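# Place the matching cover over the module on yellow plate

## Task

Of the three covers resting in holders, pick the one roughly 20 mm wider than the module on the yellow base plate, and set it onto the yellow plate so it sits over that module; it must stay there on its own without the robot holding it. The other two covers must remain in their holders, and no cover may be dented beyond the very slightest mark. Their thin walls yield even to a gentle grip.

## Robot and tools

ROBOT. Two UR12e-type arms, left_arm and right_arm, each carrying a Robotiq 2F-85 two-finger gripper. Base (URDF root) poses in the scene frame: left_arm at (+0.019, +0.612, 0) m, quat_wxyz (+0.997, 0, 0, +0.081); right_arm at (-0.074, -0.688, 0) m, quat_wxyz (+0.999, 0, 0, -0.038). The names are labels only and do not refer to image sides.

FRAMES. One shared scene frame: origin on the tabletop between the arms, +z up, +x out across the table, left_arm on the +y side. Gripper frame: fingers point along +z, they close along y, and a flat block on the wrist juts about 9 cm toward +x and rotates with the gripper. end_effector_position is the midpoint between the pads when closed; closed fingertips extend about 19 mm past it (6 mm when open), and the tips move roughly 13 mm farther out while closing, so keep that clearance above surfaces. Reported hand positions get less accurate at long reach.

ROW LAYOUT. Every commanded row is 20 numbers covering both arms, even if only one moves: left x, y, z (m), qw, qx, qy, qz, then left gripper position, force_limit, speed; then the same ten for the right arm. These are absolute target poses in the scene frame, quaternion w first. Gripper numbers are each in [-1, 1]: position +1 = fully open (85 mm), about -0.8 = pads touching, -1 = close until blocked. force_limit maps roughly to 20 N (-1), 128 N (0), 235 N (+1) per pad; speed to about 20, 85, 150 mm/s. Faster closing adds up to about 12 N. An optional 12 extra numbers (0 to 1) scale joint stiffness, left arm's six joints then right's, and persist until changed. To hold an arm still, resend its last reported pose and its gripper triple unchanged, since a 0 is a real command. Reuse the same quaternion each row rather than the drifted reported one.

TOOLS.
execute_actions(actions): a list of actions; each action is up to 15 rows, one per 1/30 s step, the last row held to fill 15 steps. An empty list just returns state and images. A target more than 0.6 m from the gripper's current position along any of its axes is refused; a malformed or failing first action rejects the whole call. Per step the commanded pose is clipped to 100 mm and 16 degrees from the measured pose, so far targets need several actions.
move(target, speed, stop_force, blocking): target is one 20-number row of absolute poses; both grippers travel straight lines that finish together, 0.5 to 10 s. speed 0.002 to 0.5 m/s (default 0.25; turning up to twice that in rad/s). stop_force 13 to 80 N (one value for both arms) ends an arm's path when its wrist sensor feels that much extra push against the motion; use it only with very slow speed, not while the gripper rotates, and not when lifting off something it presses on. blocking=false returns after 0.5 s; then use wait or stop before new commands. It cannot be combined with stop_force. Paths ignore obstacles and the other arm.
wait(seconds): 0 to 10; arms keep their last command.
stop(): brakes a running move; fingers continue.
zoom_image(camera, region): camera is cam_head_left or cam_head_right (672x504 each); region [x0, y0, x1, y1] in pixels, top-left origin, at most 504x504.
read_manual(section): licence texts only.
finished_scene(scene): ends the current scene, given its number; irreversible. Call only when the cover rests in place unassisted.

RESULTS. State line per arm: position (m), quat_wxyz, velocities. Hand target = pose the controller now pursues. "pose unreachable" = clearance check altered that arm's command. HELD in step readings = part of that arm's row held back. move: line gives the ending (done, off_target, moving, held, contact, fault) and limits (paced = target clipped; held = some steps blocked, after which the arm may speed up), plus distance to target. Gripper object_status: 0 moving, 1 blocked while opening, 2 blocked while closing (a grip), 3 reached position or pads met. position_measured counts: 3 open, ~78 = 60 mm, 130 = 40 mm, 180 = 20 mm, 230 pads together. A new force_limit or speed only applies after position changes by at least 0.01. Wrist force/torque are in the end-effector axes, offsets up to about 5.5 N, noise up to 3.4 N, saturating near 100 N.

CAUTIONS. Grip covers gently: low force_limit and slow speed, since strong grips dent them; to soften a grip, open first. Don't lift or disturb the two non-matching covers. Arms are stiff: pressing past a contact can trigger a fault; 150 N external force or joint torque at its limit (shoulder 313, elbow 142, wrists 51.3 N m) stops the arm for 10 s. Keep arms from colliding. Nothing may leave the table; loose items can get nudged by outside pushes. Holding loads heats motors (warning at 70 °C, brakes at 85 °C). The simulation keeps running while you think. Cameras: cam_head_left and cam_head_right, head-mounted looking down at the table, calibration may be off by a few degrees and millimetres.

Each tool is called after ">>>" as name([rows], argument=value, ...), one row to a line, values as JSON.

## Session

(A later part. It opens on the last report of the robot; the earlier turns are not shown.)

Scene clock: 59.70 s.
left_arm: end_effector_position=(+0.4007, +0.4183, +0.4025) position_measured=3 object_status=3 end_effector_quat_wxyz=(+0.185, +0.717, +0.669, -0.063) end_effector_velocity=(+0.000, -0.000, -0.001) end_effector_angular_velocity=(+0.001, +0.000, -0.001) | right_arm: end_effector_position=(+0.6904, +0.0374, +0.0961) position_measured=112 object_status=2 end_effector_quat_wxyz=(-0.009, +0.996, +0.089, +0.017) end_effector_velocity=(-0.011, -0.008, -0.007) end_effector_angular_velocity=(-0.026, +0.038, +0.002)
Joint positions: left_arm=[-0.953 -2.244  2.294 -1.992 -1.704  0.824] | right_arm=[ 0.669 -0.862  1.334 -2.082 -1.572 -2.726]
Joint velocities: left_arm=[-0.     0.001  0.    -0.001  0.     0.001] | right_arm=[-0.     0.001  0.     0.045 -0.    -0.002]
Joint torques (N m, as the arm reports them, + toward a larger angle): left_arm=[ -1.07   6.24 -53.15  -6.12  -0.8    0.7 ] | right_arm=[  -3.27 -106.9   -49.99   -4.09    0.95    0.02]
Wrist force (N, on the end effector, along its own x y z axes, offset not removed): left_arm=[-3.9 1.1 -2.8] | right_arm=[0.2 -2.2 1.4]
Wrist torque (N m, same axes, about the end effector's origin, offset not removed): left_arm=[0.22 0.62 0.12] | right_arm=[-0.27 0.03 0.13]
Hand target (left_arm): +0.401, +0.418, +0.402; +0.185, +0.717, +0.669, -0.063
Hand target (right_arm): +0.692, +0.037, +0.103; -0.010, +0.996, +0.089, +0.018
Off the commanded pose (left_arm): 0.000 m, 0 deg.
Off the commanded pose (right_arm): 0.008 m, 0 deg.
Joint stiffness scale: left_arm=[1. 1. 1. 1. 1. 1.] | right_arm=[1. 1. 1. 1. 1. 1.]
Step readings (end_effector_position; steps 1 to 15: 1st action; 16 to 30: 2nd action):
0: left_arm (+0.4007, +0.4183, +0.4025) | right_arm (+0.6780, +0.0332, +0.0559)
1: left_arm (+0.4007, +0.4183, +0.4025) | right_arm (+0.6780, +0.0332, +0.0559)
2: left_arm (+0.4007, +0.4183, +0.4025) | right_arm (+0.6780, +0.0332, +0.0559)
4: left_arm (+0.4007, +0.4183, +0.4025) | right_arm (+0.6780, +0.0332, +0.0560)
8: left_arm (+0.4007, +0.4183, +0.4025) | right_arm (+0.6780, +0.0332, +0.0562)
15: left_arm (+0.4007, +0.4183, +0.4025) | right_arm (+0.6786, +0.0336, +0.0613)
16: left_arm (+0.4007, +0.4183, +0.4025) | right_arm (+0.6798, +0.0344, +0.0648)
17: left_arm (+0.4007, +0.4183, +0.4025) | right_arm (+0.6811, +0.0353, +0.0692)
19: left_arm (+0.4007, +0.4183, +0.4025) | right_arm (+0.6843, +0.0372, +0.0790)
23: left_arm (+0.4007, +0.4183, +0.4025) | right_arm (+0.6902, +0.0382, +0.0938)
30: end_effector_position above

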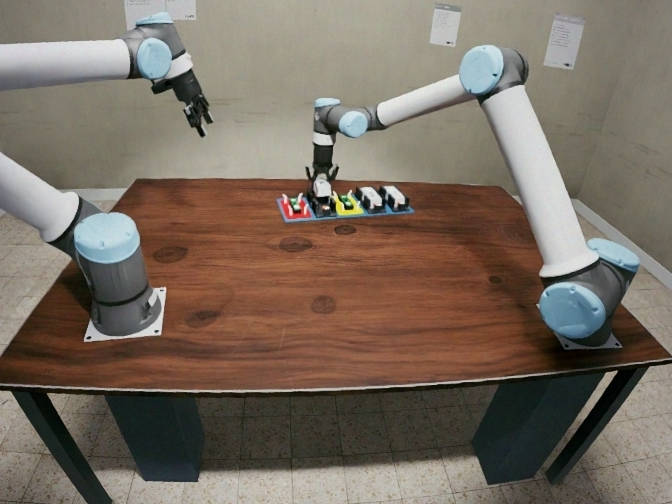

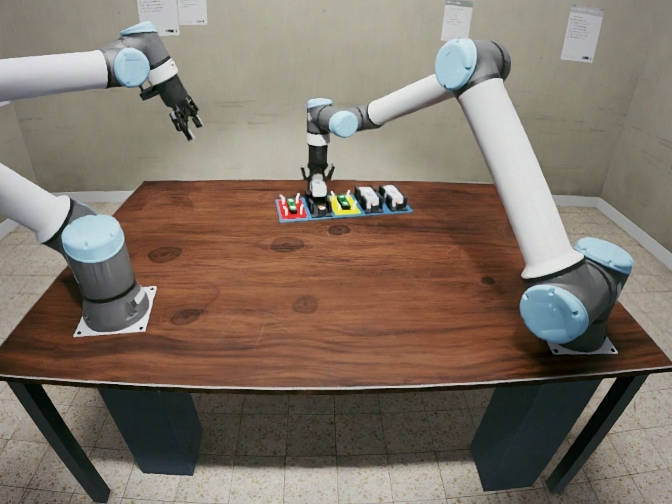

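>>> move(target=[0.4007,0.4183,0.4025,0.185,0.717,0.669,-0.063,1,-1,0,0.6960,-0.0745,0.099,0,0.996,0.090,0,-0.98,-0.58,-1], speed=0.15)

>>> zoom_image(camera="cam_head_right", region=[318, 166, 374, 222])

>>> zoom_image(camera="cam_head_left", region=[322, 166, 378, 222])

Scene clock: 61.77 s.
left_arm: end_effector_position=(+0.4007, +0.4183, +0.4025) position_measured=3 object_status=3 end_effector_quat_wxyz=(+0.185, +0.717, +0.669, -0.063) end_effector_velocity=(-0.000, +0.000, +0.000) end_effector_angular_velocity=(-0.001, -0.001, +0.000) | right_arm: end_effector_position=(+0.6980, -0.0737, +0.0990) position_measured=112 object_status=2 end_effector_quat_wxyz=(+0.000, +0.996, +0.089, +0.001) end_effector_velocity=(-0.002, -0.001, -0.002) end_effector_angular_velocity=(-0.001, +0.003, +0.003)
Joint positions: left_arm=[-0.953 -2.244  2.294 -1.992 -1.704  0.824] | right_arm=[ 0.571 -0.951  1.475 -2.095 -1.571 -2.825]
Joint velocities: left_arm=[ 0.    -0.002  0.     0.    -0.     0.   ] | right_arm=[-0.    -0.     0.005 -0.001  0.    -0.003]
Joint torques (N m, as the arm reports them, + toward a larger angle): left_arm=[ -1.47   4.49 -53.1   -5.85  -0.77   0.73] | right_arm=[   0.83 -103.73  -43.16   -5.82    0.32   -0.67]
Wrist force (N, on the end effector, along its own x y z axes, offset not removed): left_arm=[-3.7 2.5 0.2] | right_arm=[-1.3 -1.3 1.5]
Wrist torque (N m, same axes, about the end effector's origin, offset not removed): left_arm=[0.36 0.66 0.11] | right_arm=[-0.02 0.29 0.09]
Hand target (left_arm): +0.401, +0.418, +0.402; +0.185, +0.717, +0.669, -0.063
Hand target (right_arm): +0.696, -0.074, +0.099; -0.000, +0.996, +0.090, +0.000
Off the commanded pose (left_arm): 0.000 m, 0 deg.
Off the commanded pose (right_arm): 0.002 m, 0 deg.
Joint stiffness scale: left_arm=[1. 1. 1. 1. 1. 1.] | right_arm=[1. 1. 1. 1. 1. 1.]
move: done

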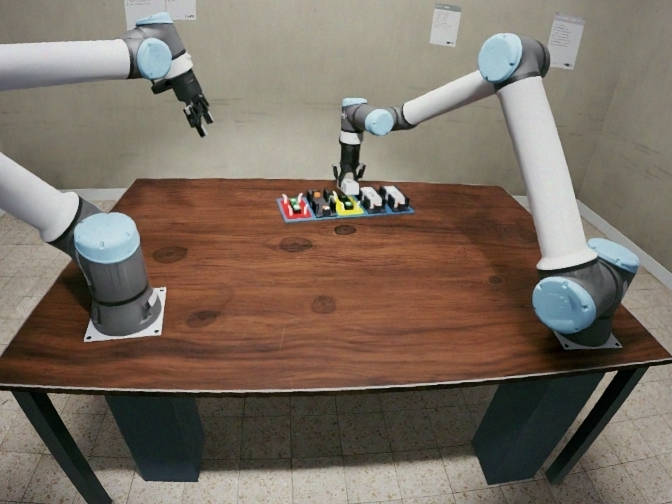

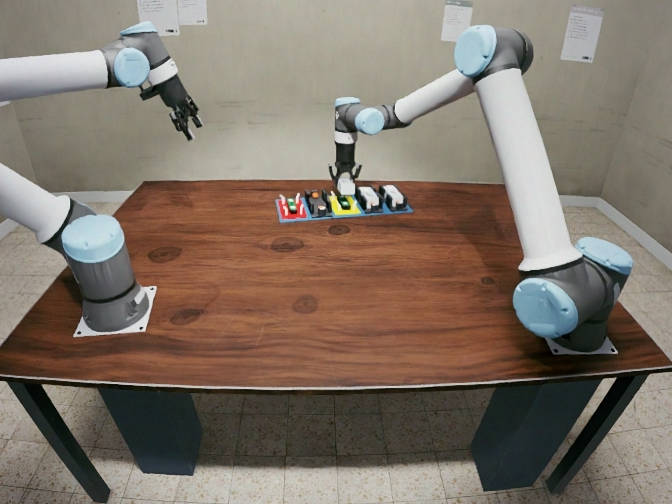

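Region (318, 166, 374, 222) of cam_head_right's 672x504 image, scaled by 9.000, with more detail than that image has.

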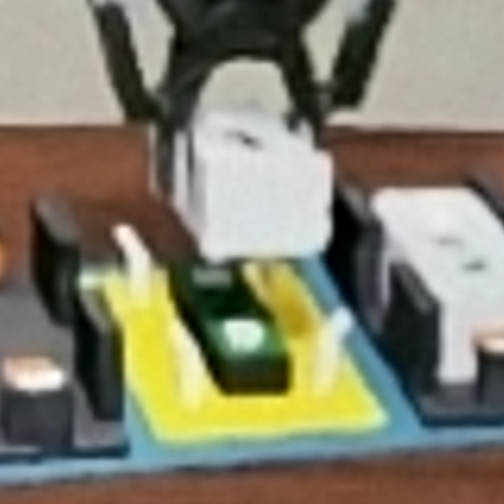

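Region (322, 166, 378, 222) of cam_head_left's 672x504 image, scaled by 9.000, with more detail than that image has.

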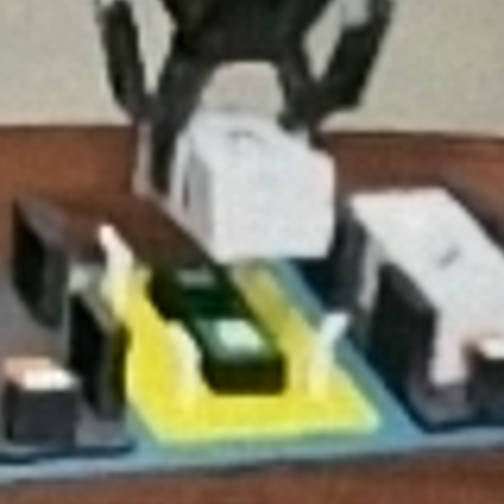

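>>> execute_actions([
  [[0.4007,0.4183,0.4025,0.185,0.717,0.669,-0.063,1,-1,0,0.6960,-0.0744,0.0980,0,0.996,0.090,0,-0.98,-0.58,-1],[0.4007,0.4183,0.4025,0.185,0.717,0.669,-0.063,1,-1,0,0.6960,-0.0743,0.0965,0,0.996,0.090,0,-0.98,-0.58,-1],[0.4007,0.4183,0.4025,0.185,0.717,0.669,-0.063,1,-1,0,0.6961,-0.0742,0.0945,0,0.996,0.090,0,-0.98,-0.58,-1],[0.4007,0.4183,0.4025,0.185,0.717,0.669,-0.063,1,-1,0,0.6961,-0.0741,0.0925,0,0.996,0.090,0,-0.98,-0.58,-1],[0.4007,0.4183,0.4025,0.185,0.717,0.669,-0.063,1,-1,0,0.6962,-0.0740,0.0905,0,0.996,0.090,0,-0.98,-0.58,-1],[0.4007,0.4183,0.4025,0.185,0.717,0.669,-0.063,1,-1,0,0.6962,-0.0739,0.0885,0,0.996,0.090,0,-0.98,-0.58,-1],[0.4007,0.4183,0.4025,0.185,0.717,0.669,-0.063,1,-1,0,0.6962,-0.0738,0.0865,0,0.996,0.090,0,-0.98,-0.58,-1],[0.4007,0.4183,0.4025,0.185,0.717,0.669,-0.063,1,-1,0,0.6962,-0.0737,0.0845,0,0.996,0.090,0,-0.98,-0.58,-1],[0.4007,0.4183,0.4025,0.185,0.717,0.669,-0.063,1,-1,0,0.6962,-0.0736,0.0825,0,0.996,0.090,0,-0.98,-0.58,-1],[0.4007,0.4183,0.4025,0.185,0.717,0.669,-0.063,1,-1,0,0.6962,-0.0735,0.0805,0,0.996,0.090,0,-0.98,-0.58,-1],[0.4007,0.4183,0.4025,0.185,0.717,0.669,-0.063,1,-1,0,0.6962,-0.0735,0.0785,0,0.996,0.090,0,-0.98,-0.58,-1],[0.4007,0.4183,0.4025,0.185,0.717,0.669,-0.063,1,-1,0,0.6962,-0.0735,0.0768,0,0.996,0.090,0,-0.98,-0.58,-1],[0.4007,0.4183,0.4025,0.185,0.717,0.669,-0.063,1,-1,0,0.6962,-0.0735,0.0754,0,0.996,0.090,0,-0.98,-0.58,-1],[0.4007,0.4183,0.4025,0.185,0.717,0.669,-0.063,1,-1,0,0.6962,-0.0735,0.0744,0,0.996,0.090,0,-0.98,-0.58,-1],[0.4007,0.4183,0.4025,0.185,0.717,0.669,-0.063,1,-1,0,0.6962,-0.0735,0.0738,0,0.996,0.090,0,-0.98,-0.58,-1]],
])

>>> wait(seconds=0.4)

>>> zoom_image(camera="cam_head_right", region=[324, 176, 366, 218])

>>> zoom_image(camera="cam_head_left", region=[328, 176, 370, 218])

Scene clock: 64.00 s.
left_arm: end_effector_position=(+0.4007, +0.4183, +0.4025) position_measured=3 object_status=3 end_effector_quat_wxyz=(+0.185, +0.717, +0.669, -0.063) end_effector_velocity=(+0.000, -0.001, +0.002) end_effector_angular_velocity=(-0.003, -0.003, -0.001) | right_arm: end_effector_position=(+0.6995, -0.0728, +0.0894) position_measured=112 object_status=2 end_effector_quat_wxyz=(-0.001, +0.996, +0.089, +0.004) end_effector_velocity=(-0.005, -0.001, -0.071) end_effector_angular_velocity=(-0.011, +0.023, +0.001)
Joint positions: left_arm=[-0.953 -2.244  2.294 -1.992 -1.704  0.824] | right_arm=[ 0.571 -0.943  1.482 -2.118 -1.571 -2.825]
Joint velocities: left_arm=[-0.001 -0.001 -0.001 -0.001 -0.     0.001] | right_arm=[ 0.001  0.061  0.033 -0.068  0.001 -0.   ]
Joint torques (N m, as the arm reports them, + toward a larger angle): left_arm=[ -0.02   5.96 -52.62  -5.95  -0.89   0.77] | right_arm=[ -1.12 -95.56 -40.46  -6.36  -0.03  -0.05]
Wrist force (N, on the end effector, along its own x y z axes, offset not removed): left_arm=[-2.9 -0.7 -1.9] | right_arm=[-3.0 -1.6 3.3]
Wrist torque (N m, same axes, about the end effector's origin, offset not removed): left_arm=[-0.23 0.44 0.16] | right_arm=[-0.14 0.64 0.09]
Hand target (left_arm): +0.401, +0.418, +0.402; +0.185, +0.717, +0.669, -0.063
Hand target (right_arm): +0.696, -0.074, +0.074; +0.000, +0.996, +0.090, -0.000
Off the commanded pose (left_arm): 0.000 m, 0 deg.
Off the commanded pose (right_arm): 0.016 m, 0 deg.
Joint stiffness scale: left_arm=[1. 1. 1. 1. 1. 1.] | right_arm=[1. 1. 1. 1. 1. 1.]
Step readings (end_effector_position):
0: left_arm (+0.4007, +0.4183, +0.4025) | right_arm (+0.6979, -0.0737, +0.0992)
1: left_arm (+0.4007, +0.4183, +0.4025) | right_arm (+0.6979, -0.0737, +0.0992)
2: left_arm (+0.4007, +0.4183, +0.4025) | right_arm (+0.6979, -0.0737, +0.0992)
4: left_arm (+0.4007, +0.4183, +0.4025) | right_arm (+0.6981, -0.0736, +0.0992)
8: left_arm (+0.4007, +0.4183, +0.4025) | right_arm (+0.6987, -0.0733, +0.0989)
15: end_effector_position above

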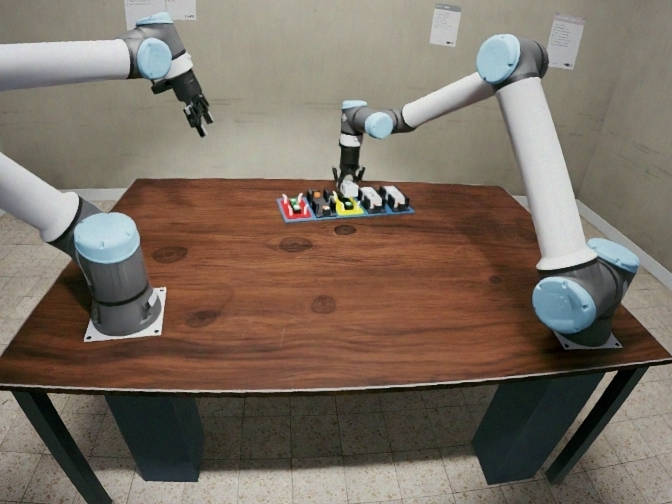

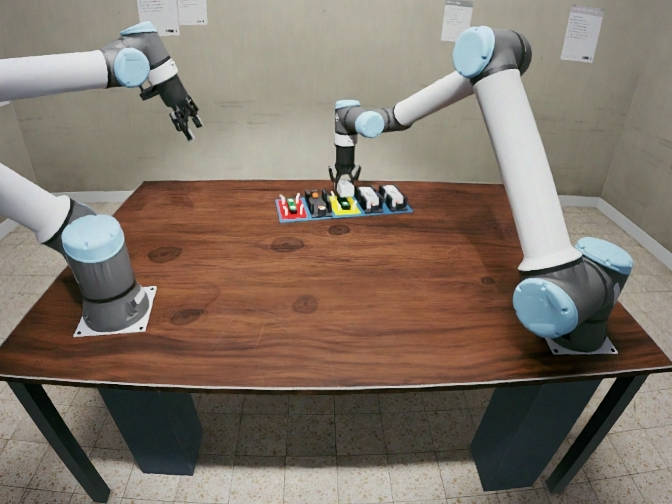

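Scene clock: 64.40 s.
left_arm: end_effector_position=(+0.4007, +0.4183, +0.4025) position_measured=3 object_status=3 end_effector_quat_wxyz=(+0.185, +0.717, +0.669, -0.063) end_effector_velocity=(-0.000, +0.000, -0.001) end_effector_angular_velocity=(+0.001, +0.001, -0.001) | right_arm: end_effector_position=(+0.6977, -0.0738, +0.0756) position_measured=112 object_status=2 end_effector_quat_wxyz=(+0.000, +0.996, +0.089, +0.001) end_effector_velocity=(+0.002, +0.001, +0.001) end_effector_angular_velocity=(+0.003, -0.007, -0.000)
Joint positions: left_arm=[-0.953 -2.244  2.294 -1.992 -1.704  0.824] | right_arm=[ 0.571 -0.932  1.489 -2.129 -1.571 -2.825]
Joint velocities: left_arm=[-0.     0.     0.     0.001 -0.     0.001] | right_arm=[ 0.     0.    -0.    -0.007 -0.001  0.   ]
Joint torques (N m, as the arm reports them, + toward a larger angle): left_arm=[ -0.88   3.09 -52.79  -5.83  -0.94   0.67] | right_arm=[  -2.72 -100.03  -42.49   -5.72    0.58    0.07]
Wrist force (N, on the end effector, along its own x y z axes, offset not removed): left_arm=[-3.3 0.9 -0.6] | right_arm=[-1.3 -4.1 0.9]
Wrist torque (N m, same axes, about the end effector's origin, offset not removed): left_arm=[0.17 0.58 0.16] | right_arm=[-0.56 0.25 0.12]
Hand target (left_arm): +0.401, +0.418, +0.402; +0.185, +0.717, +0.669, -0.063
Hand target (right_arm): +0.696, -0.074, +0.074; +0.000, +0.996, +0.090, -0.000
Off the commanded pose (left_arm): 0.000 m, 0 deg.
Off the commanded pose (right_arm): 0.002 m, 0 deg.
Joint stiffness scale: left_arm=[1. 1. 1. 1. 1. 1.] | right_arm=[1. 1. 1. 1. 1. 1.]
wait: 0.40 s; at rest by 0.37 s

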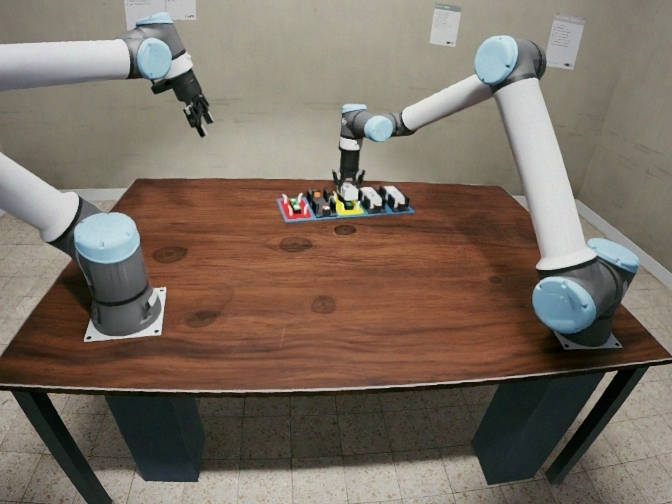

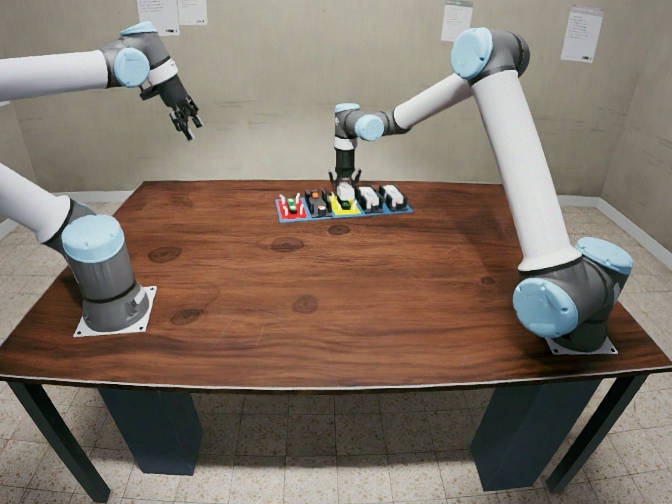

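Region (324, 176, 366, 218) of cam_head_right's 672x504 image, scaled by 12.000, with more detail than that image has.

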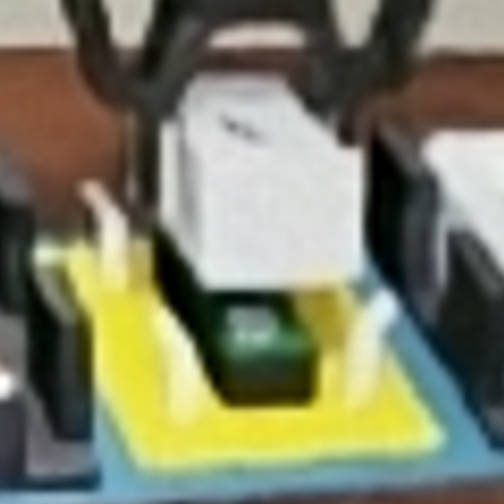

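Region (328, 176, 370, 218) of cam_head_left's 672x504 image, scaled by 12.000, with more detail than that image has.

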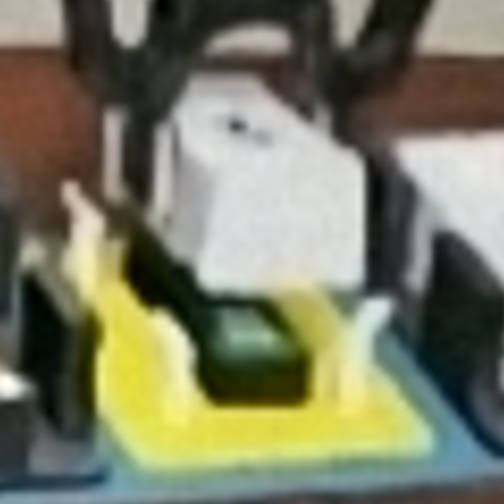

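>>> zoom_image(camera="cam_head_left", region=[333, 178, 361, 206])

>>> zoom_image(camera="cam_head_right", region=[330, 178, 358, 206])

Region (333, 178, 361, 206) of cam_head_left's 672x504 image, scaled by 18.000, with more detail than that image has.

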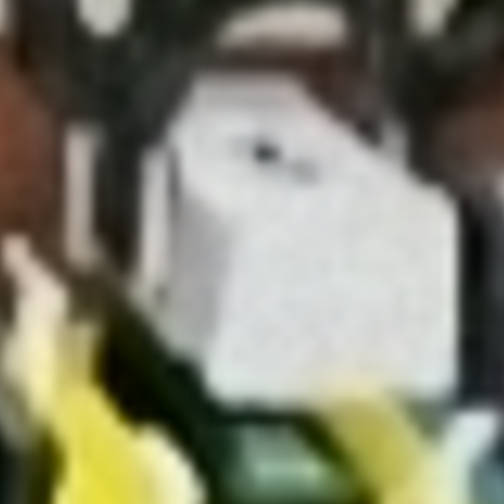

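Region (330, 178, 358, 206) of cam_head_right's 672x504 image, scaled by 18.000, with more detail than that image has.

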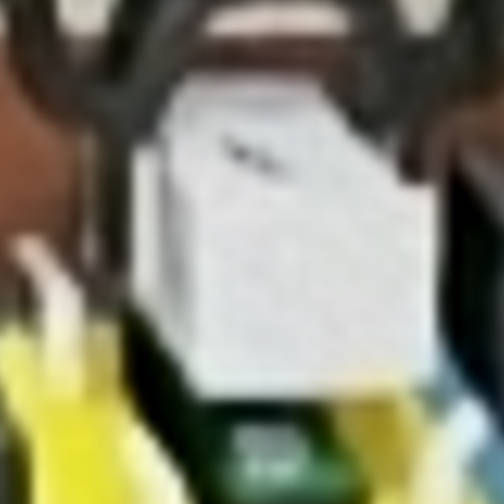

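>>> execute_actions([
  [[0.4007,0.4183,0.4025,0.185,0.717,0.669,-0.063,1,-1,0,0.6964,-0.0733,0.0755,0,0.996,0.090,0.0004,-0.98,-0.58,-1],[0.4007,0.4183,0.4025,0.185,0.717,0.669,-0.063,1,-1,0,0.6965,-0.0730,0.0772,-0.0001,0.996,0.090,0.0015,-0.98,-0.58,-1],[0.4007,0.4183,0.4025,0.185,0.717,0.669,-0.063,1,-1,0,0.6966,-0.0727,0.0789,-0.0003,0.996,0.090,0.0034,-0.98,-0.58,-1],[0.4007,0.4183,0.4025,0.185,0.717,0.669,-0.063,1,-1,0,0.6966,-0.0724,0.0805,-0.0005,0.996,0.090,0.0058,-0.98,-0.58,-1],[0.4007,0.4183,0.4025,0.185,0.717,0.669,-0.063,1,-1,0,0.6965,-0.0722,0.0820,-0.0008,0.996,0.090,0.0088,-0.98,-0.58,-1],[0.4007,0.4183,0.4025,0.185,0.717,0.669,-0.063,1,-1,0,0.6964,-0.0722,0.0833,-0.0011,0.9959,0.090,0.0123,-0.98,-0.58,-1],[0.4007,0.4183,0.4025,0.185,0.717,0.669,-0.063,1,-1,0,0.6963,-0.0722,0.0844,-0.0015,0.9959,0.090,0.0162,-0.98,-0.58,-1],[0.4007,0.4183,0.4025,0.185,0.717,0.669,-0.063,1,-1,0,0.6962,-0.0722,0.0852,-0.0018,0.9958,0.090,0.0204,-0.98,-0.58,-1],[0.4007,0.4183,0.4025,0.185,0.717,0.669,-0.063,1,-1,0,0.6961,-0.0723,0.0858,-0.0022,0.9957,0.090,0.0250,-0.98,-0.58,-1],[0.4007,0.4183,0.4025,0.185,0.717,0.669,-0.063,1,-1,0,0.6960,-0.0723,0.0860,-0.0027,0.9956,0.090,0.0298,-0.98,-0.58,-1],[0.4007,0.4183,0.4025,0.185,0.717,0.669,-0.063,1,-1,0,0.6959,-0.0723,0.0860,-0.0031,0.9954,0.0899,0.0347,-0.98,-0.58,-1],[0.4007,0.4183,0.4025,0.185,0.717,0.669,-0.063,1,-1,0,0.6958,-0.0724,0.0860,-0.0036,0.9952,0.0899,0.0398,-0.98,-0.58,-1],[0.4007,0.4183,0.4025,0.185,0.717,0.669,-0.063,1,-1,0,0.6957,-0.0724,0.0860,-0.0040,0.9950,0.0899,0.0448,-0.98,-0.58,-1],[0.4007,0.4183,0.4025,0.185,0.717,0.669,-0.063,1,-1,0,0.6956,-0.0724,0.0860,-0.0045,0.9947,0.0899,0.0499,-0.98,-0.58,-1],[0.4007,0.4183,0.4025,0.185,0.717,0.669,-0.063,1,-1,0,0.6955,-0.0725,0.0858,-0.0049,0.9945,0.0899,0.0548,-0.98,-0.58,-1]],
  [[0.4007,0.4183,0.4025,0.185,0.717,0.669,-0.063,1,-1,0,0.6954,-0.0725,0.0853,-0.0054,0.9942,0.0898,0.0596,-0.98,-0.58,-1],[0.4007,0.4183,0.4025,0.185,0.717,0.669,-0.063,1,-1,0,0.6953,-0.0725,0.0846,-0.0058,0.9939,0.0898,0.0642,-0.98,-0.58,-1],[0.4007,0.4183,0.4025,0.185,0.717,0.669,-0.063,1,-1,0,0.6952,-0.0726,0.0837,-0.0061,0.9936,0.0898,0.0684,-0.98,-0.58,-1],[0.4007,0.4183,0.4025,0.185,0.717,0.669,-0.063,1,-1,0,0.6951,-0.0726,0.0827,-0.0065,0.9934,0.0898,0.0723,-0.98,-0.58,-1],[0.4007,0.4183,0.4025,0.185,0.717,0.669,-0.063,1,-1,0,0.6950,-0.0727,0.0817,-0.0068,0.9931,0.0898,0.0758,-0.98,-0.58,-1],[0.4007,0.4183,0.4025,0.185,0.717,0.669,-0.063,1,-1,0,0.6950,-0.0727,0.0807,-0.0071,0.9929,0.0897,0.0788,-0.98,-0.58,-1],[0.4007,0.4183,0.4025,0.185,0.717,0.669,-0.063,1,-1,0,0.6950,-0.0727,0.0797,-0.0073,0.9927,0.0897,0.0812,-0.98,-0.58,-1],[0.4007,0.4183,0.4025,0.185,0.717,0.669,-0.063,1,-1,0,0.6950,-0.0727,0.0788,-0.0075,0.9925,0.0897,0.0831,-0.98,-0.58,-1],[0.4007,0.4183,0.4025,0.185,0.717,0.669,-0.063,1,-1,0,0.6950,-0.0727,0.0780,-0.0076,0.9924,0.0897,0.0842,-0.98,-0.58,-1],[0.4007,0.4183,0.4025,0.185,0.717,0.669,-0.063,1,-1,0,0.6950,-0.0727,0.0775,-0.0076,0.9924,0.0897,0.0846,-0.98,-0.58,-1]],
])

>>> wait(seconds=0.4)

>>> zoom_image(camera="cam_head_left", region=[331, 176, 363, 208])

>>> zoom_image(camera="cam_head_right", region=[328, 176, 360, 208])

Scene clock: 76.70 s.
left_arm: end_effector_position=(+0.4007, +0.4183, +0.4025) position_measured=3 object_status=3 end_effector_quat_wxyz=(+0.185, +0.717, +0.669, -0.063) end_effector_velocity=(+0.000, -0.000, +0.001) end_effector_angular_velocity=(-0.001, -0.001, -0.001) | right_arm: end_effector_position=(+0.6952, -0.0732, +0.0788) position_measured=112 object_status=2 end_effector_quat_wxyz=(-0.007, +0.993, +0.090, +0.078) end_effector_velocity=(+0.003, -0.003, -0.014) end_effector_angular_velocity=(+0.017, -0.080, -0.003)
Joint positions: left_arm=[-0.953 -2.244  2.294 -1.992 -1.704  0.824] | right_arm=[ 0.588 -0.971  1.595 -2.343 -1.622 -2.813]
Joint velocities: left_arm=[ 0.    -0.    -0.001  0.    -0.     0.001] | right_arm=[ 0.004  0.     0.059 -0.137 -0.026  0.003]
Joint torques (N m, as the arm reports them, + toward a larger angle): left_arm=[ -0.85   5.09 -52.62  -5.8   -0.77   0.59] | right_arm=[  0.76 -95.82 -43.06  -5.29  -0.2    0.04]
Wrist force (N, on the end effector, along its own x y z axes, offset not removed): left_arm=[-2.9 0.4 0.6] | right_arm=[-0.7 -1.0 1.4]
Wrist torque (N m, same axes, about the end effector's origin, offset not removed): left_arm=[0.09 0.42 0.14] | right_arm=[0.00 0.13 0.11]
Hand target (left_arm): +0.401, +0.418, +0.402; +0.185, +0.717, +0.669, -0.063
Hand target (right_arm): +0.695, -0.073, +0.078; -0.007, +0.992, +0.090, +0.084
Off the commanded pose (left_arm): 0.000 m, 0 deg.
Off the commanded pose (right_arm): 0.001 m, 1 deg.
Joint stiffness scale: left_arm=[1. 1. 1. 1. 1. 1.] | right_arm=[1. 1. 1. 1. 1. 1.]
Step readings (end_effector_position; steps 1 to 15: 1st action; 16 to 30: 2nd action):
0: left_arm (+0.4007, +0.4183, +0.4025) | right_arm (+0.6979, -0.0737, +0.0757)
1: left_arm (+0.4007, +0.4183, +0.4025) | right_arm (+0.6979, -0.0737, +0.0757)
2: left_arm (+0.4007, +0.4183, +0.4025) | right_arm (+0.6979, -0.0737, +0.0757)
4: left_arm (+0.4007, +0.4183, +0.4025) | right_arm (+0.6979, -0.0737, +0.0757)
8: left_arm (+0.4007, +0.4183, +0.4025) | right_arm (+0.6990, -0.0736, +0.0770)
15: left_arm (+0.4007, +0.4183, +0.4025) | right_arm (+0.6994, -0.0735, +0.0862)
16: left_arm (+0.4007, +0.4183, +0.4025) | right_arm (+0.6992, -0.0733, +0.0873)
17: left_arm (+0.4007, +0.4183, +0.4025) | right_arm (+0.6989, -0.0730, +0.0883)
19: left_arm (+0.4007, +0.4183, +0.4025) | right_arm (+0.6982, -0.0725, +0.0892)
23: left_arm (+0.4007, +0.4183, +0.4025) | right_arm (+0.6968, -0.0720, +0.0871)
30: end_effector_position above

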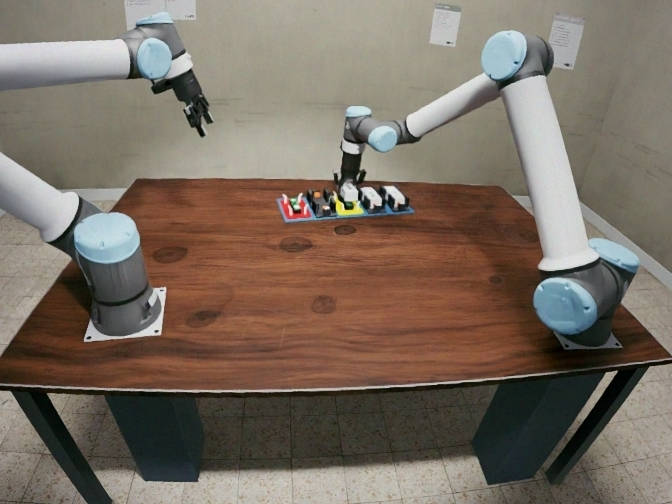

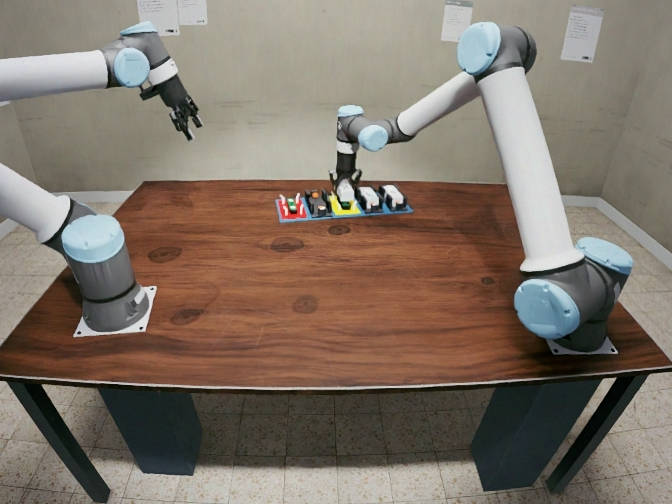

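Scene clock: 77.10 s.
left_arm: end_effector_position=(+0.4007, +0.4183, +0.4025) position_measured=3 object_status=3 end_effector_quat_wxyz=(+0.185, +0.717, +0.669, -0.063) end_effector_velocity=(+0.001, -0.000, -0.000) end_effector_angular_velocity=(-0.000, -0.000, +0.001) | right_arm: end_effector_position=(+0.6981, -0.0727, +0.0796) position_measured=112 object_status=2 end_effector_quat_wxyz=(-0.008, +0.992, +0.089, +0.085) end_effector_velocity=(+0.001, -0.000, -0.001) end_effector_angular_velocity=(+0.001, -0.003, -0.001)
Joint positions: left_arm=[-0.953 -2.244  2.294 -1.992 -1.704  0.824] | right_arm=[ 0.588 -0.971  1.599 -2.362 -1.625 -2.813]
Joint velocities: left_arm=[ 0.001  0.001 -0.    -0.001  0.    -0.   ] | right_arm=[-0.     0.     0.002 -0.006 -0.001  0.   ]
Joint torques (N m, as the arm reports them, + toward a larger angle): left_arm=[  0.06   4.52 -52.82  -6.03  -0.9    0.78] | right_arm=[  1.58 -94.57 -37.03  -6.33  -0.96   0.16]
Wrist force (N, on the end effector, along its own x y z axes, offset not removed): left_arm=[-2.5 0.0 -1.6] | right_arm=[-2.7 -1.9 1.3]
Wrist torque (N m, same axes, about the end effector's origin, offset not removed): left_arm=[-0.06 0.35 0.14] | right_arm=[-0.15 0.54 0.09]
Hand target (left_arm): +0.401, +0.418, +0.402; +0.185, +0.717, +0.669, -0.063
Hand target (right_arm): +0.695, -0.073, +0.078; -0.007, +0.992, +0.090, +0.084
Off the commanded pose (left_arm): 0.000 m, 0 deg.
Off the commanded pose (right_arm): 0.004 m, 0 deg.
Joint stiffness scale: left_arm=[1. 1. 1. 1. 1. 1.] | right_arm=[1. 1. 1. 1. 1. 1.]
wait: 0.40 s; at rest by 0.33 s

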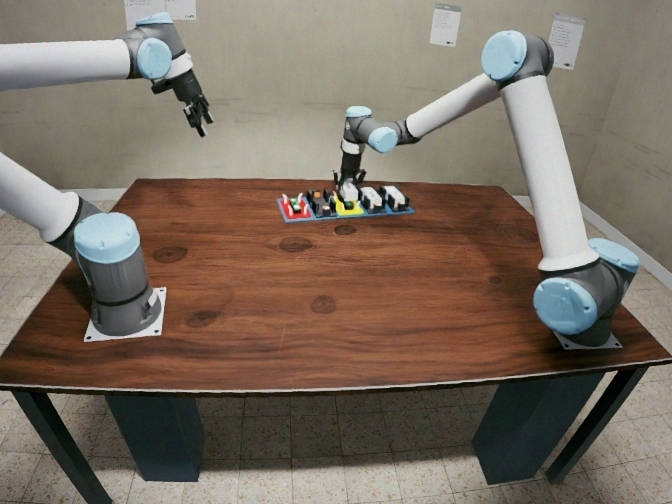

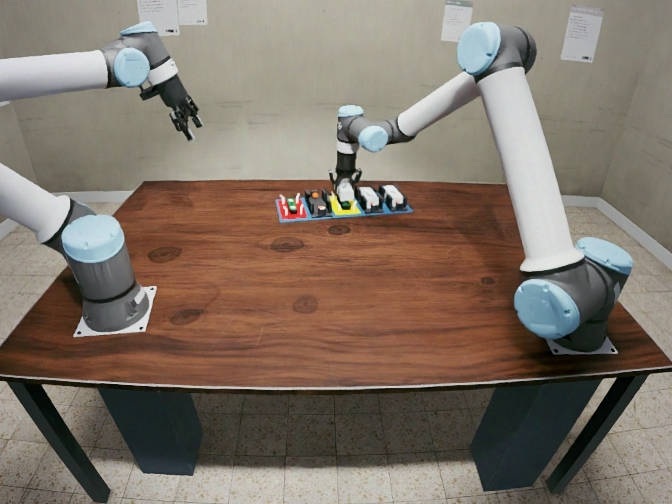

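Region (331, 176, 363, 208) of cam_head_left's 672x504 image, scaled by 15.750, with more detail than that image has.

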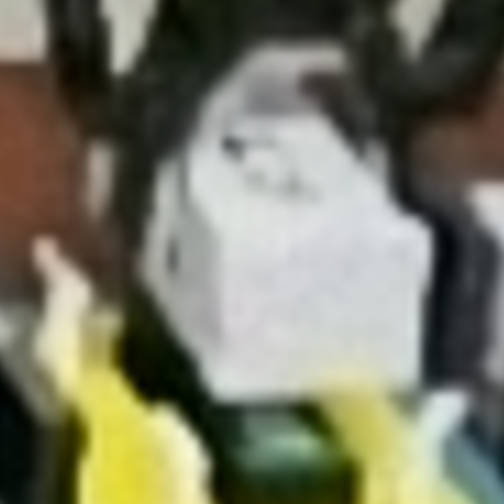

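Region (328, 176, 360, 208) of cam_head_right's 672x504 image, scaled by 15.750, with more detail than that image has.

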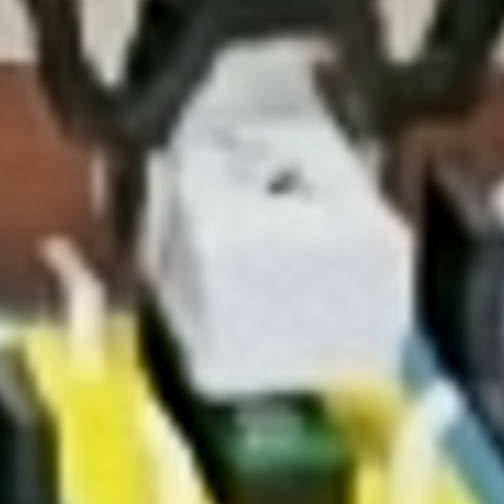

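>>> zoom_image(camera="cam_head_right", region=[332, 190, 360, 218])

>>> zoom_image(camera="cam_head_left", region=[335, 190, 363, 218])

Region (332, 190, 360, 218) of cam_head_right's 672x504 image, scaled by 18.000, with more detail than that image has.

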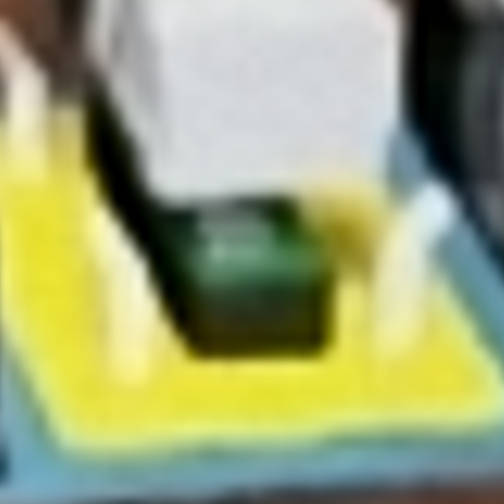

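Region (335, 190, 363, 218) of cam_head_left's 672x504 image, scaled by 18.000, with more detail than that image has.

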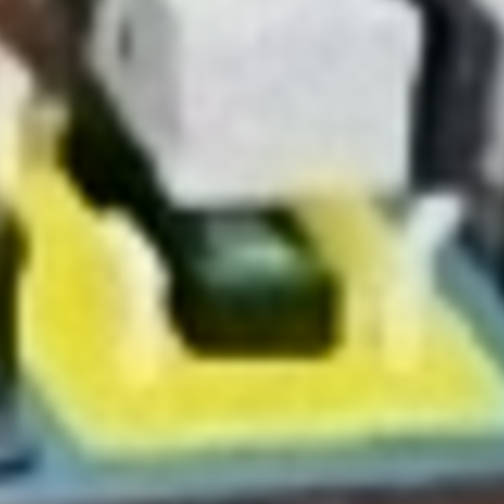

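>>> execute_actions([
  [[0.4007,0.4183,0.4025,0.185,0.717,0.669,-0.063,1,-1,0,0.6947,-0.0729,0.0767,-0.0076,0.9924,0.0897,0.0846,-0.98,-0.58,-1],[0.4007,0.4183,0.4025,0.185,0.717,0.669,-0.063,1,-1,0,0.6944,-0.0730,0.0758,-0.0076,0.9924,0.0897,0.0846,-0.98,-0.58,-1],[0.4007,0.4183,0.4025,0.185,0.717,0.669,-0.063,1,-1,0,0.6941,-0.0732,0.0748,-0.0076,0.9924,0.0897,0.0846,-0.98,-0.58,-1],[0.4007,0.4183,0.4025,0.185,0.717,0.669,-0.063,1,-1,0,0.6938,-0.0734,0.0737,-0.0076,0.9924,0.0897,0.0846,-0.98,-0.58,-1],[0.4007,0.4183,0.4025,0.185,0.717,0.669,-0.063,1,-1,0,0.6936,-0.0736,0.0726,-0.0076,0.9924,0.0897,0.0846,-0.98,-0.58,-1],[0.4007,0.4183,0.4025,0.185,0.717,0.669,-0.063,1,-1,0,0.6935,-0.0739,0.0715,-0.0076,0.9924,0.0897,0.0846,-0.98,-0.58,-1],[0.4007,0.4183,0.4025,0.185,0.717,0.669,-0.063,1,-1,0,0.6935,-0.0742,0.0704,-0.0076,0.9924,0.0897,0.0846,-0.98,-0.58,-1],[0.4007,0.4183,0.4025,0.185,0.717,0.669,-0.063,1,-1,0,0.6935,-0.0742,0.0693,-0.0076,0.9924,0.0897,0.0846,-0.98,-0.58,-1],[0.4007,0.4183,0.4025,0.185,0.717,0.669,-0.063,1,-1,0,0.6935,-0.0742,0.0682,-0.0076,0.9924,0.0897,0.0846,-0.98,-0.58,-1],[0.4007,0.4183,0.4025,0.185,0.717,0.669,-0.063,1,-1,0,0.6935,-0.0742,0.0671,-0.0076,0.9924,0.0897,0.0846,-0.98,-0.58,-1],[0.4007,0.4183,0.4025,0.185,0.717,0.669,-0.063,1,-1,0,0.6935,-0.0742,0.0660,-0.0076,0.9924,0.0897,0.0846,-0.98,-0.58,-1],[0.4007,0.4183,0.4025,0.185,0.717,0.669,-0.063,1,-1,0,0.6935,-0.0742,0.0649,-0.0076,0.9924,0.0897,0.0846,-0.98,-0.58,-1],[0.4007,0.4183,0.4025,0.185,0.717,0.669,-0.063,1,-1,0,0.6935,-0.0742,0.0638,-0.0076,0.9924,0.0897,0.0846,-0.98,-0.58,-1],[0.4007,0.4183,0.4025,0.185,0.717,0.669,-0.063,1,-1,0,0.6935,-0.0742,0.0627,-0.0076,0.9924,0.0897,0.0846,-0.98,-0.58,-1],[0.4007,0.4183,0.4025,0.185,0.717,0.669,-0.063,1,-1,0,0.6935,-0.0742,0.0616,-0.0076,0.9924,0.0897,0.0846,-0.98,-0.58,-1]],
  [[0.4007,0.4183,0.4025,0.185,0.717,0.669,-0.063,1,-1,0,0.6935,-0.0742,0.0605,-0.0076,0.9924,0.0897,0.0846,-0.98,-0.58,-1],[0.4007,0.4183,0.4025,0.185,0.717,0.669,-0.063,1,-1,0,0.6935,-0.0742,0.0594,-0.0076,0.9924,0.0897,0.0846,-0.98,-0.58,-1],[0.4007,0.4183,0.4025,0.185,0.717,0.669,-0.063,1,-1,0,0.6935,-0.0742,0.0583,-0.0076,0.9924,0.0897,0.0846,-0.98,-0.58,-1],[0.4007,0.4183,0.4025,0.185,0.717,0.669,-0.063,1,-1,0,0.6935,-0.0742,0.0573,-0.0076,0.9924,0.0897,0.0846,-0.98,-0.58,-1],[0.4007,0.4183,0.4025,0.185,0.717,0.669,-0.063,1,-1,0,0.6935,-0.0742,0.0564,-0.0076,0.9924,0.0897,0.0846,-0.98,-0.58,-1],[0.4007,0.4183,0.4025,0.185,0.717,0.669,-0.063,1,-1,0,0.6935,-0.0742,0.0556,-0.0076,0.9924,0.0897,0.0846,-0.98,-0.58,-1],[0.4007,0.4183,0.4025,0.185,0.717,0.669,-0.063,1,-1,0,0.6935,-0.0742,0.0549,-0.0076,0.9924,0.0897,0.0846,-0.98,-0.58,-1],[0.4007,0.4183,0.4025,0.185,0.717,0.669,-0.063,1,-1,0,0.6935,-0.0742,0.0544,-0.0076,0.9924,0.0897,0.0846,-0.98,-0.58,-1],[0.4007,0.4183,0.4025,0.185,0.717,0.669,-0.063,1,-1,0,0.6935,-0.0742,0.0540,-0.0076,0.9924,0.0897,0.0846,-0.98,-0.58,-1]],
])

>>> wait(seconds=0.2)

>>> zoom_image(camera="cam_head_right", region=[326, 180, 362, 216])

>>> zoom_image(camera="cam_head_left", region=[329, 180, 365, 216])

Scene clock: 96.63 s.
left_arm: end_effector_position=(+0.4007, +0.4183, +0.4025) position_measured=3 object_status=3 end_effector_quat_wxyz=(+0.185, +0.717, +0.669, -0.063) end_effector_velocity=(-0.000, +0.000, -0.000) end_effector_angular_velocity=(-0.001, -0.000, -0.000) | right_arm: end_effector_position=(+0.6959, -0.0739, +0.0581) position_measured=112 object_status=2 end_effector_quat_wxyz=(-0.009, +0.992, +0.089, +0.086) end_effector_velocity=(+0.001, -0.000, -0.006) end_effector_angular_velocity=(+0.002, -0.003, -0.001)
Joint positions: left_arm=[-0.953 -2.244  2.294 -1.992 -1.704  0.824] | right_arm=[ 0.588 -0.953  1.615 -2.397 -1.625 -2.813]
Joint velocities: left_arm=[-0.    -0.001  0.001 -0.001 -0.    -0.   ] | right_arm=[-0.001  0.006  0.003 -0.013  0.001  0.   ]
Joint torques (N m, as the arm reports them, + toward a larger angle): left_arm=[  0.34   3.99 -52.9   -5.9   -0.93   0.54] | right_arm=[ -1.16 -94.31 -38.01  -5.69  -0.57  -0.12]
Wrist force (N, on the end effector, along its own x y z axes, offset not removed): left_arm=[-2.9 -2.8 1.2] | right_arm=[-3.7 -5.8 4.2]
Wrist torque (N m, same axes, about the end effector's origin, offset not removed): left_arm=[-0.51 0.52 0.11] | right_arm=[-0.88 0.61 0.08]
Hand target (left_arm): +0.401, +0.418, +0.402; +0.185, +0.717, +0.669, -0.063
Hand target (right_arm): +0.694, -0.074, +0.054; -0.008, +0.992, +0.090, +0.085
Off the commanded pose (left_arm): 0.000 m, 0 deg.
Off the commanded pose (right_arm): 0.005 m, 0 deg.
Joint stiffness scale: left_arm=[1. 1. 1. 1. 1. 1.] | right_arm=[1. 1. 1. 1. 1. 1.]
Step readings (end_effector_position; steps 1 to 15: 1st action; 16 to 30: 2nd action):
0: left_arm (+0.4007, +0.4183, +0.4025) | right_arm (+0.6981, -0.0727, +0.0795)
1: left_arm (+0.4007, +0.4183, +0.4025) | right_arm (+0.6981, -0.0727, +0.0795)
2: left_arm (+0.4007, +0.4183, +0.4025) | right_arm (+0.6981, -0.0727, +0.0795)
4: left_arm (+0.4007, +0.4183, +0.4025) | right_arm (+0.6981, -0.0727, +0.0794)
8: left_arm (+0.4007, +0.4183, +0.4025) | right_arm (+0.6977, -0.0730, +0.0784)
15: left_arm (+0.4007, +0.4183, +0.4025) | right_arm (+0.6968, -0.0734, +0.0739)
16: left_arm (+0.4007, +0.4183, +0.4025) | right_arm (+0.6968, -0.0734, +0.0728)
17: left_arm (+0.4007, +0.4183, +0.4025) | right_arm (+0.6968, -0.0735, +0.0716)
19: left_arm (+0.4007, +0.4183, +0.4025) | right_arm (+0.6966, -0.0735, +0.0689)
23: left_arm (+0.4007, +0.4183, +0.4025) | right_arm (+0.6962, -0.0738, +0.0635)
30: end_effector_position above

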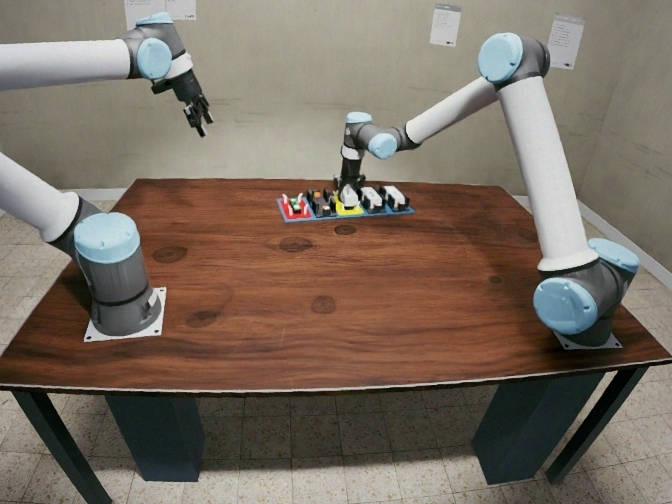

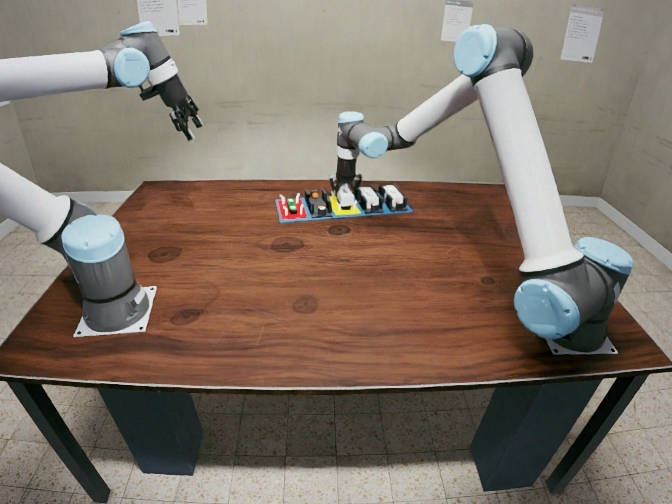

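Scene clock: 96.83 s.
left_arm: end_effector_position=(+0.4007, +0.4183, +0.4025) position_measured=3 object_status=3 end_effector_quat_wxyz=(+0.185, +0.717, +0.669, -0.063) end_effector_velocity=(+0.000, -0.000, +0.001) end_effector_angular_velocity=(-0.002, -0.002, -0.001) | right_arm: end_effector_position=(+0.6962, -0.0738, +0.0581) position_measured=112 object_status=2 end_effector_quat_wxyz=(-0.009, +0.992, +0.089, +0.086) end_effector_velocity=(+0.000, +0.001, +0.000) end_effector_angular_velocity=(+0.001, -0.003, +0.001)
Joint positions: left_arm=[-0.953 -2.244  2.294 -1.992 -1.704  0.824] | right_arm=[ 0.588 -0.953  1.615 -2.399 -1.626 -2.813]
Joint velocities: left_arm=[-0.    -0.    -0.001 -0.001  0.     0.   ] | right_arm=[ 0.001 -0.     0.    -0.003 -0.001 -0.   ]
Joint torques (N m, as the arm reports them, + toward a larger angle): left_arm=[  0.26   5.25 -52.92  -5.63  -1.12   0.71] | right_arm=[ -1.53 -92.4  -39.99  -6.65  -0.77  -0.07]
Wrist force (N, on the end effector, along its own x y z axes, offset not removed): left_arm=[-2.3 -0.6 -0.4] | right_arm=[-1.7 -1.2 2.8]
Wrist torque (N m, same axes, about the end effector's origin, offset not removed): left_arm=[-0.18 0.38 0.14] | right_arm=[-0.12 0.36 0.15]
Hand target (left_arm): +0.401, +0.418, +0.402; +0.185, +0.717, +0.669, -0.063
Hand target (right_arm): +0.694, -0.074, +0.054; -0.008, +0.992, +0.090, +0.085
Off the commanded pose (left_arm): 0.000 m, 0 deg.
Off the commanded pose (right_arm): 0.005 m, 0 deg.
Joint stiffness scale: left_arm=[1. 1. 1. 1. 1. 1.] | right_arm=[1. 1. 1. 1. 1. 1.]
wait: 0.20 s; at rest by 0.17 s

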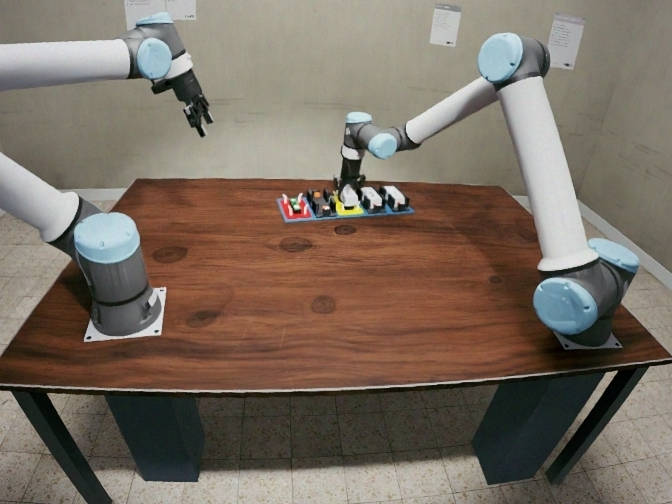

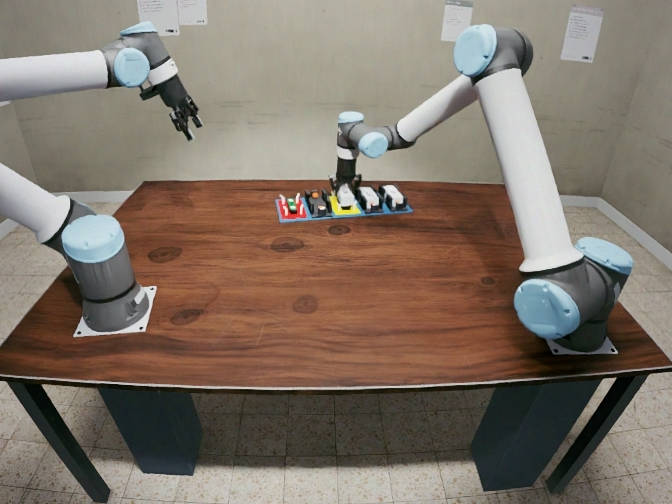

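Region (326, 180, 362, 216) of cam_head_right's 672x504 image, scaled by 14.000, with more detail than that image has.

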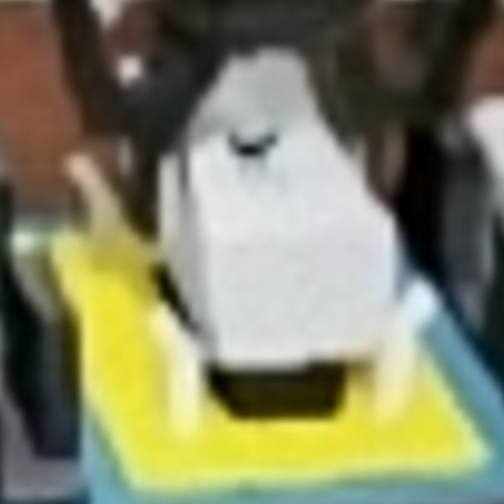

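Region (329, 180, 365, 216) of cam_head_left's 672x504 image, scaled by 14.000, with more detail than that image has.

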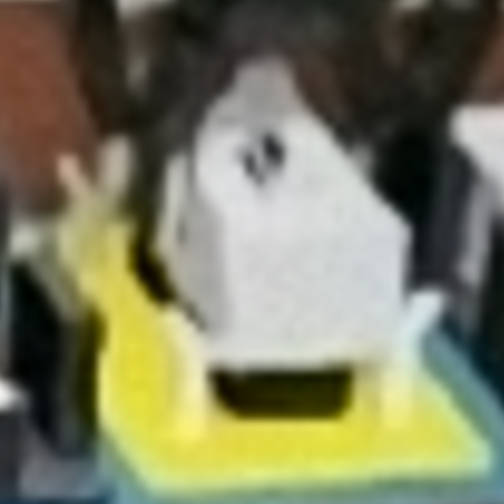

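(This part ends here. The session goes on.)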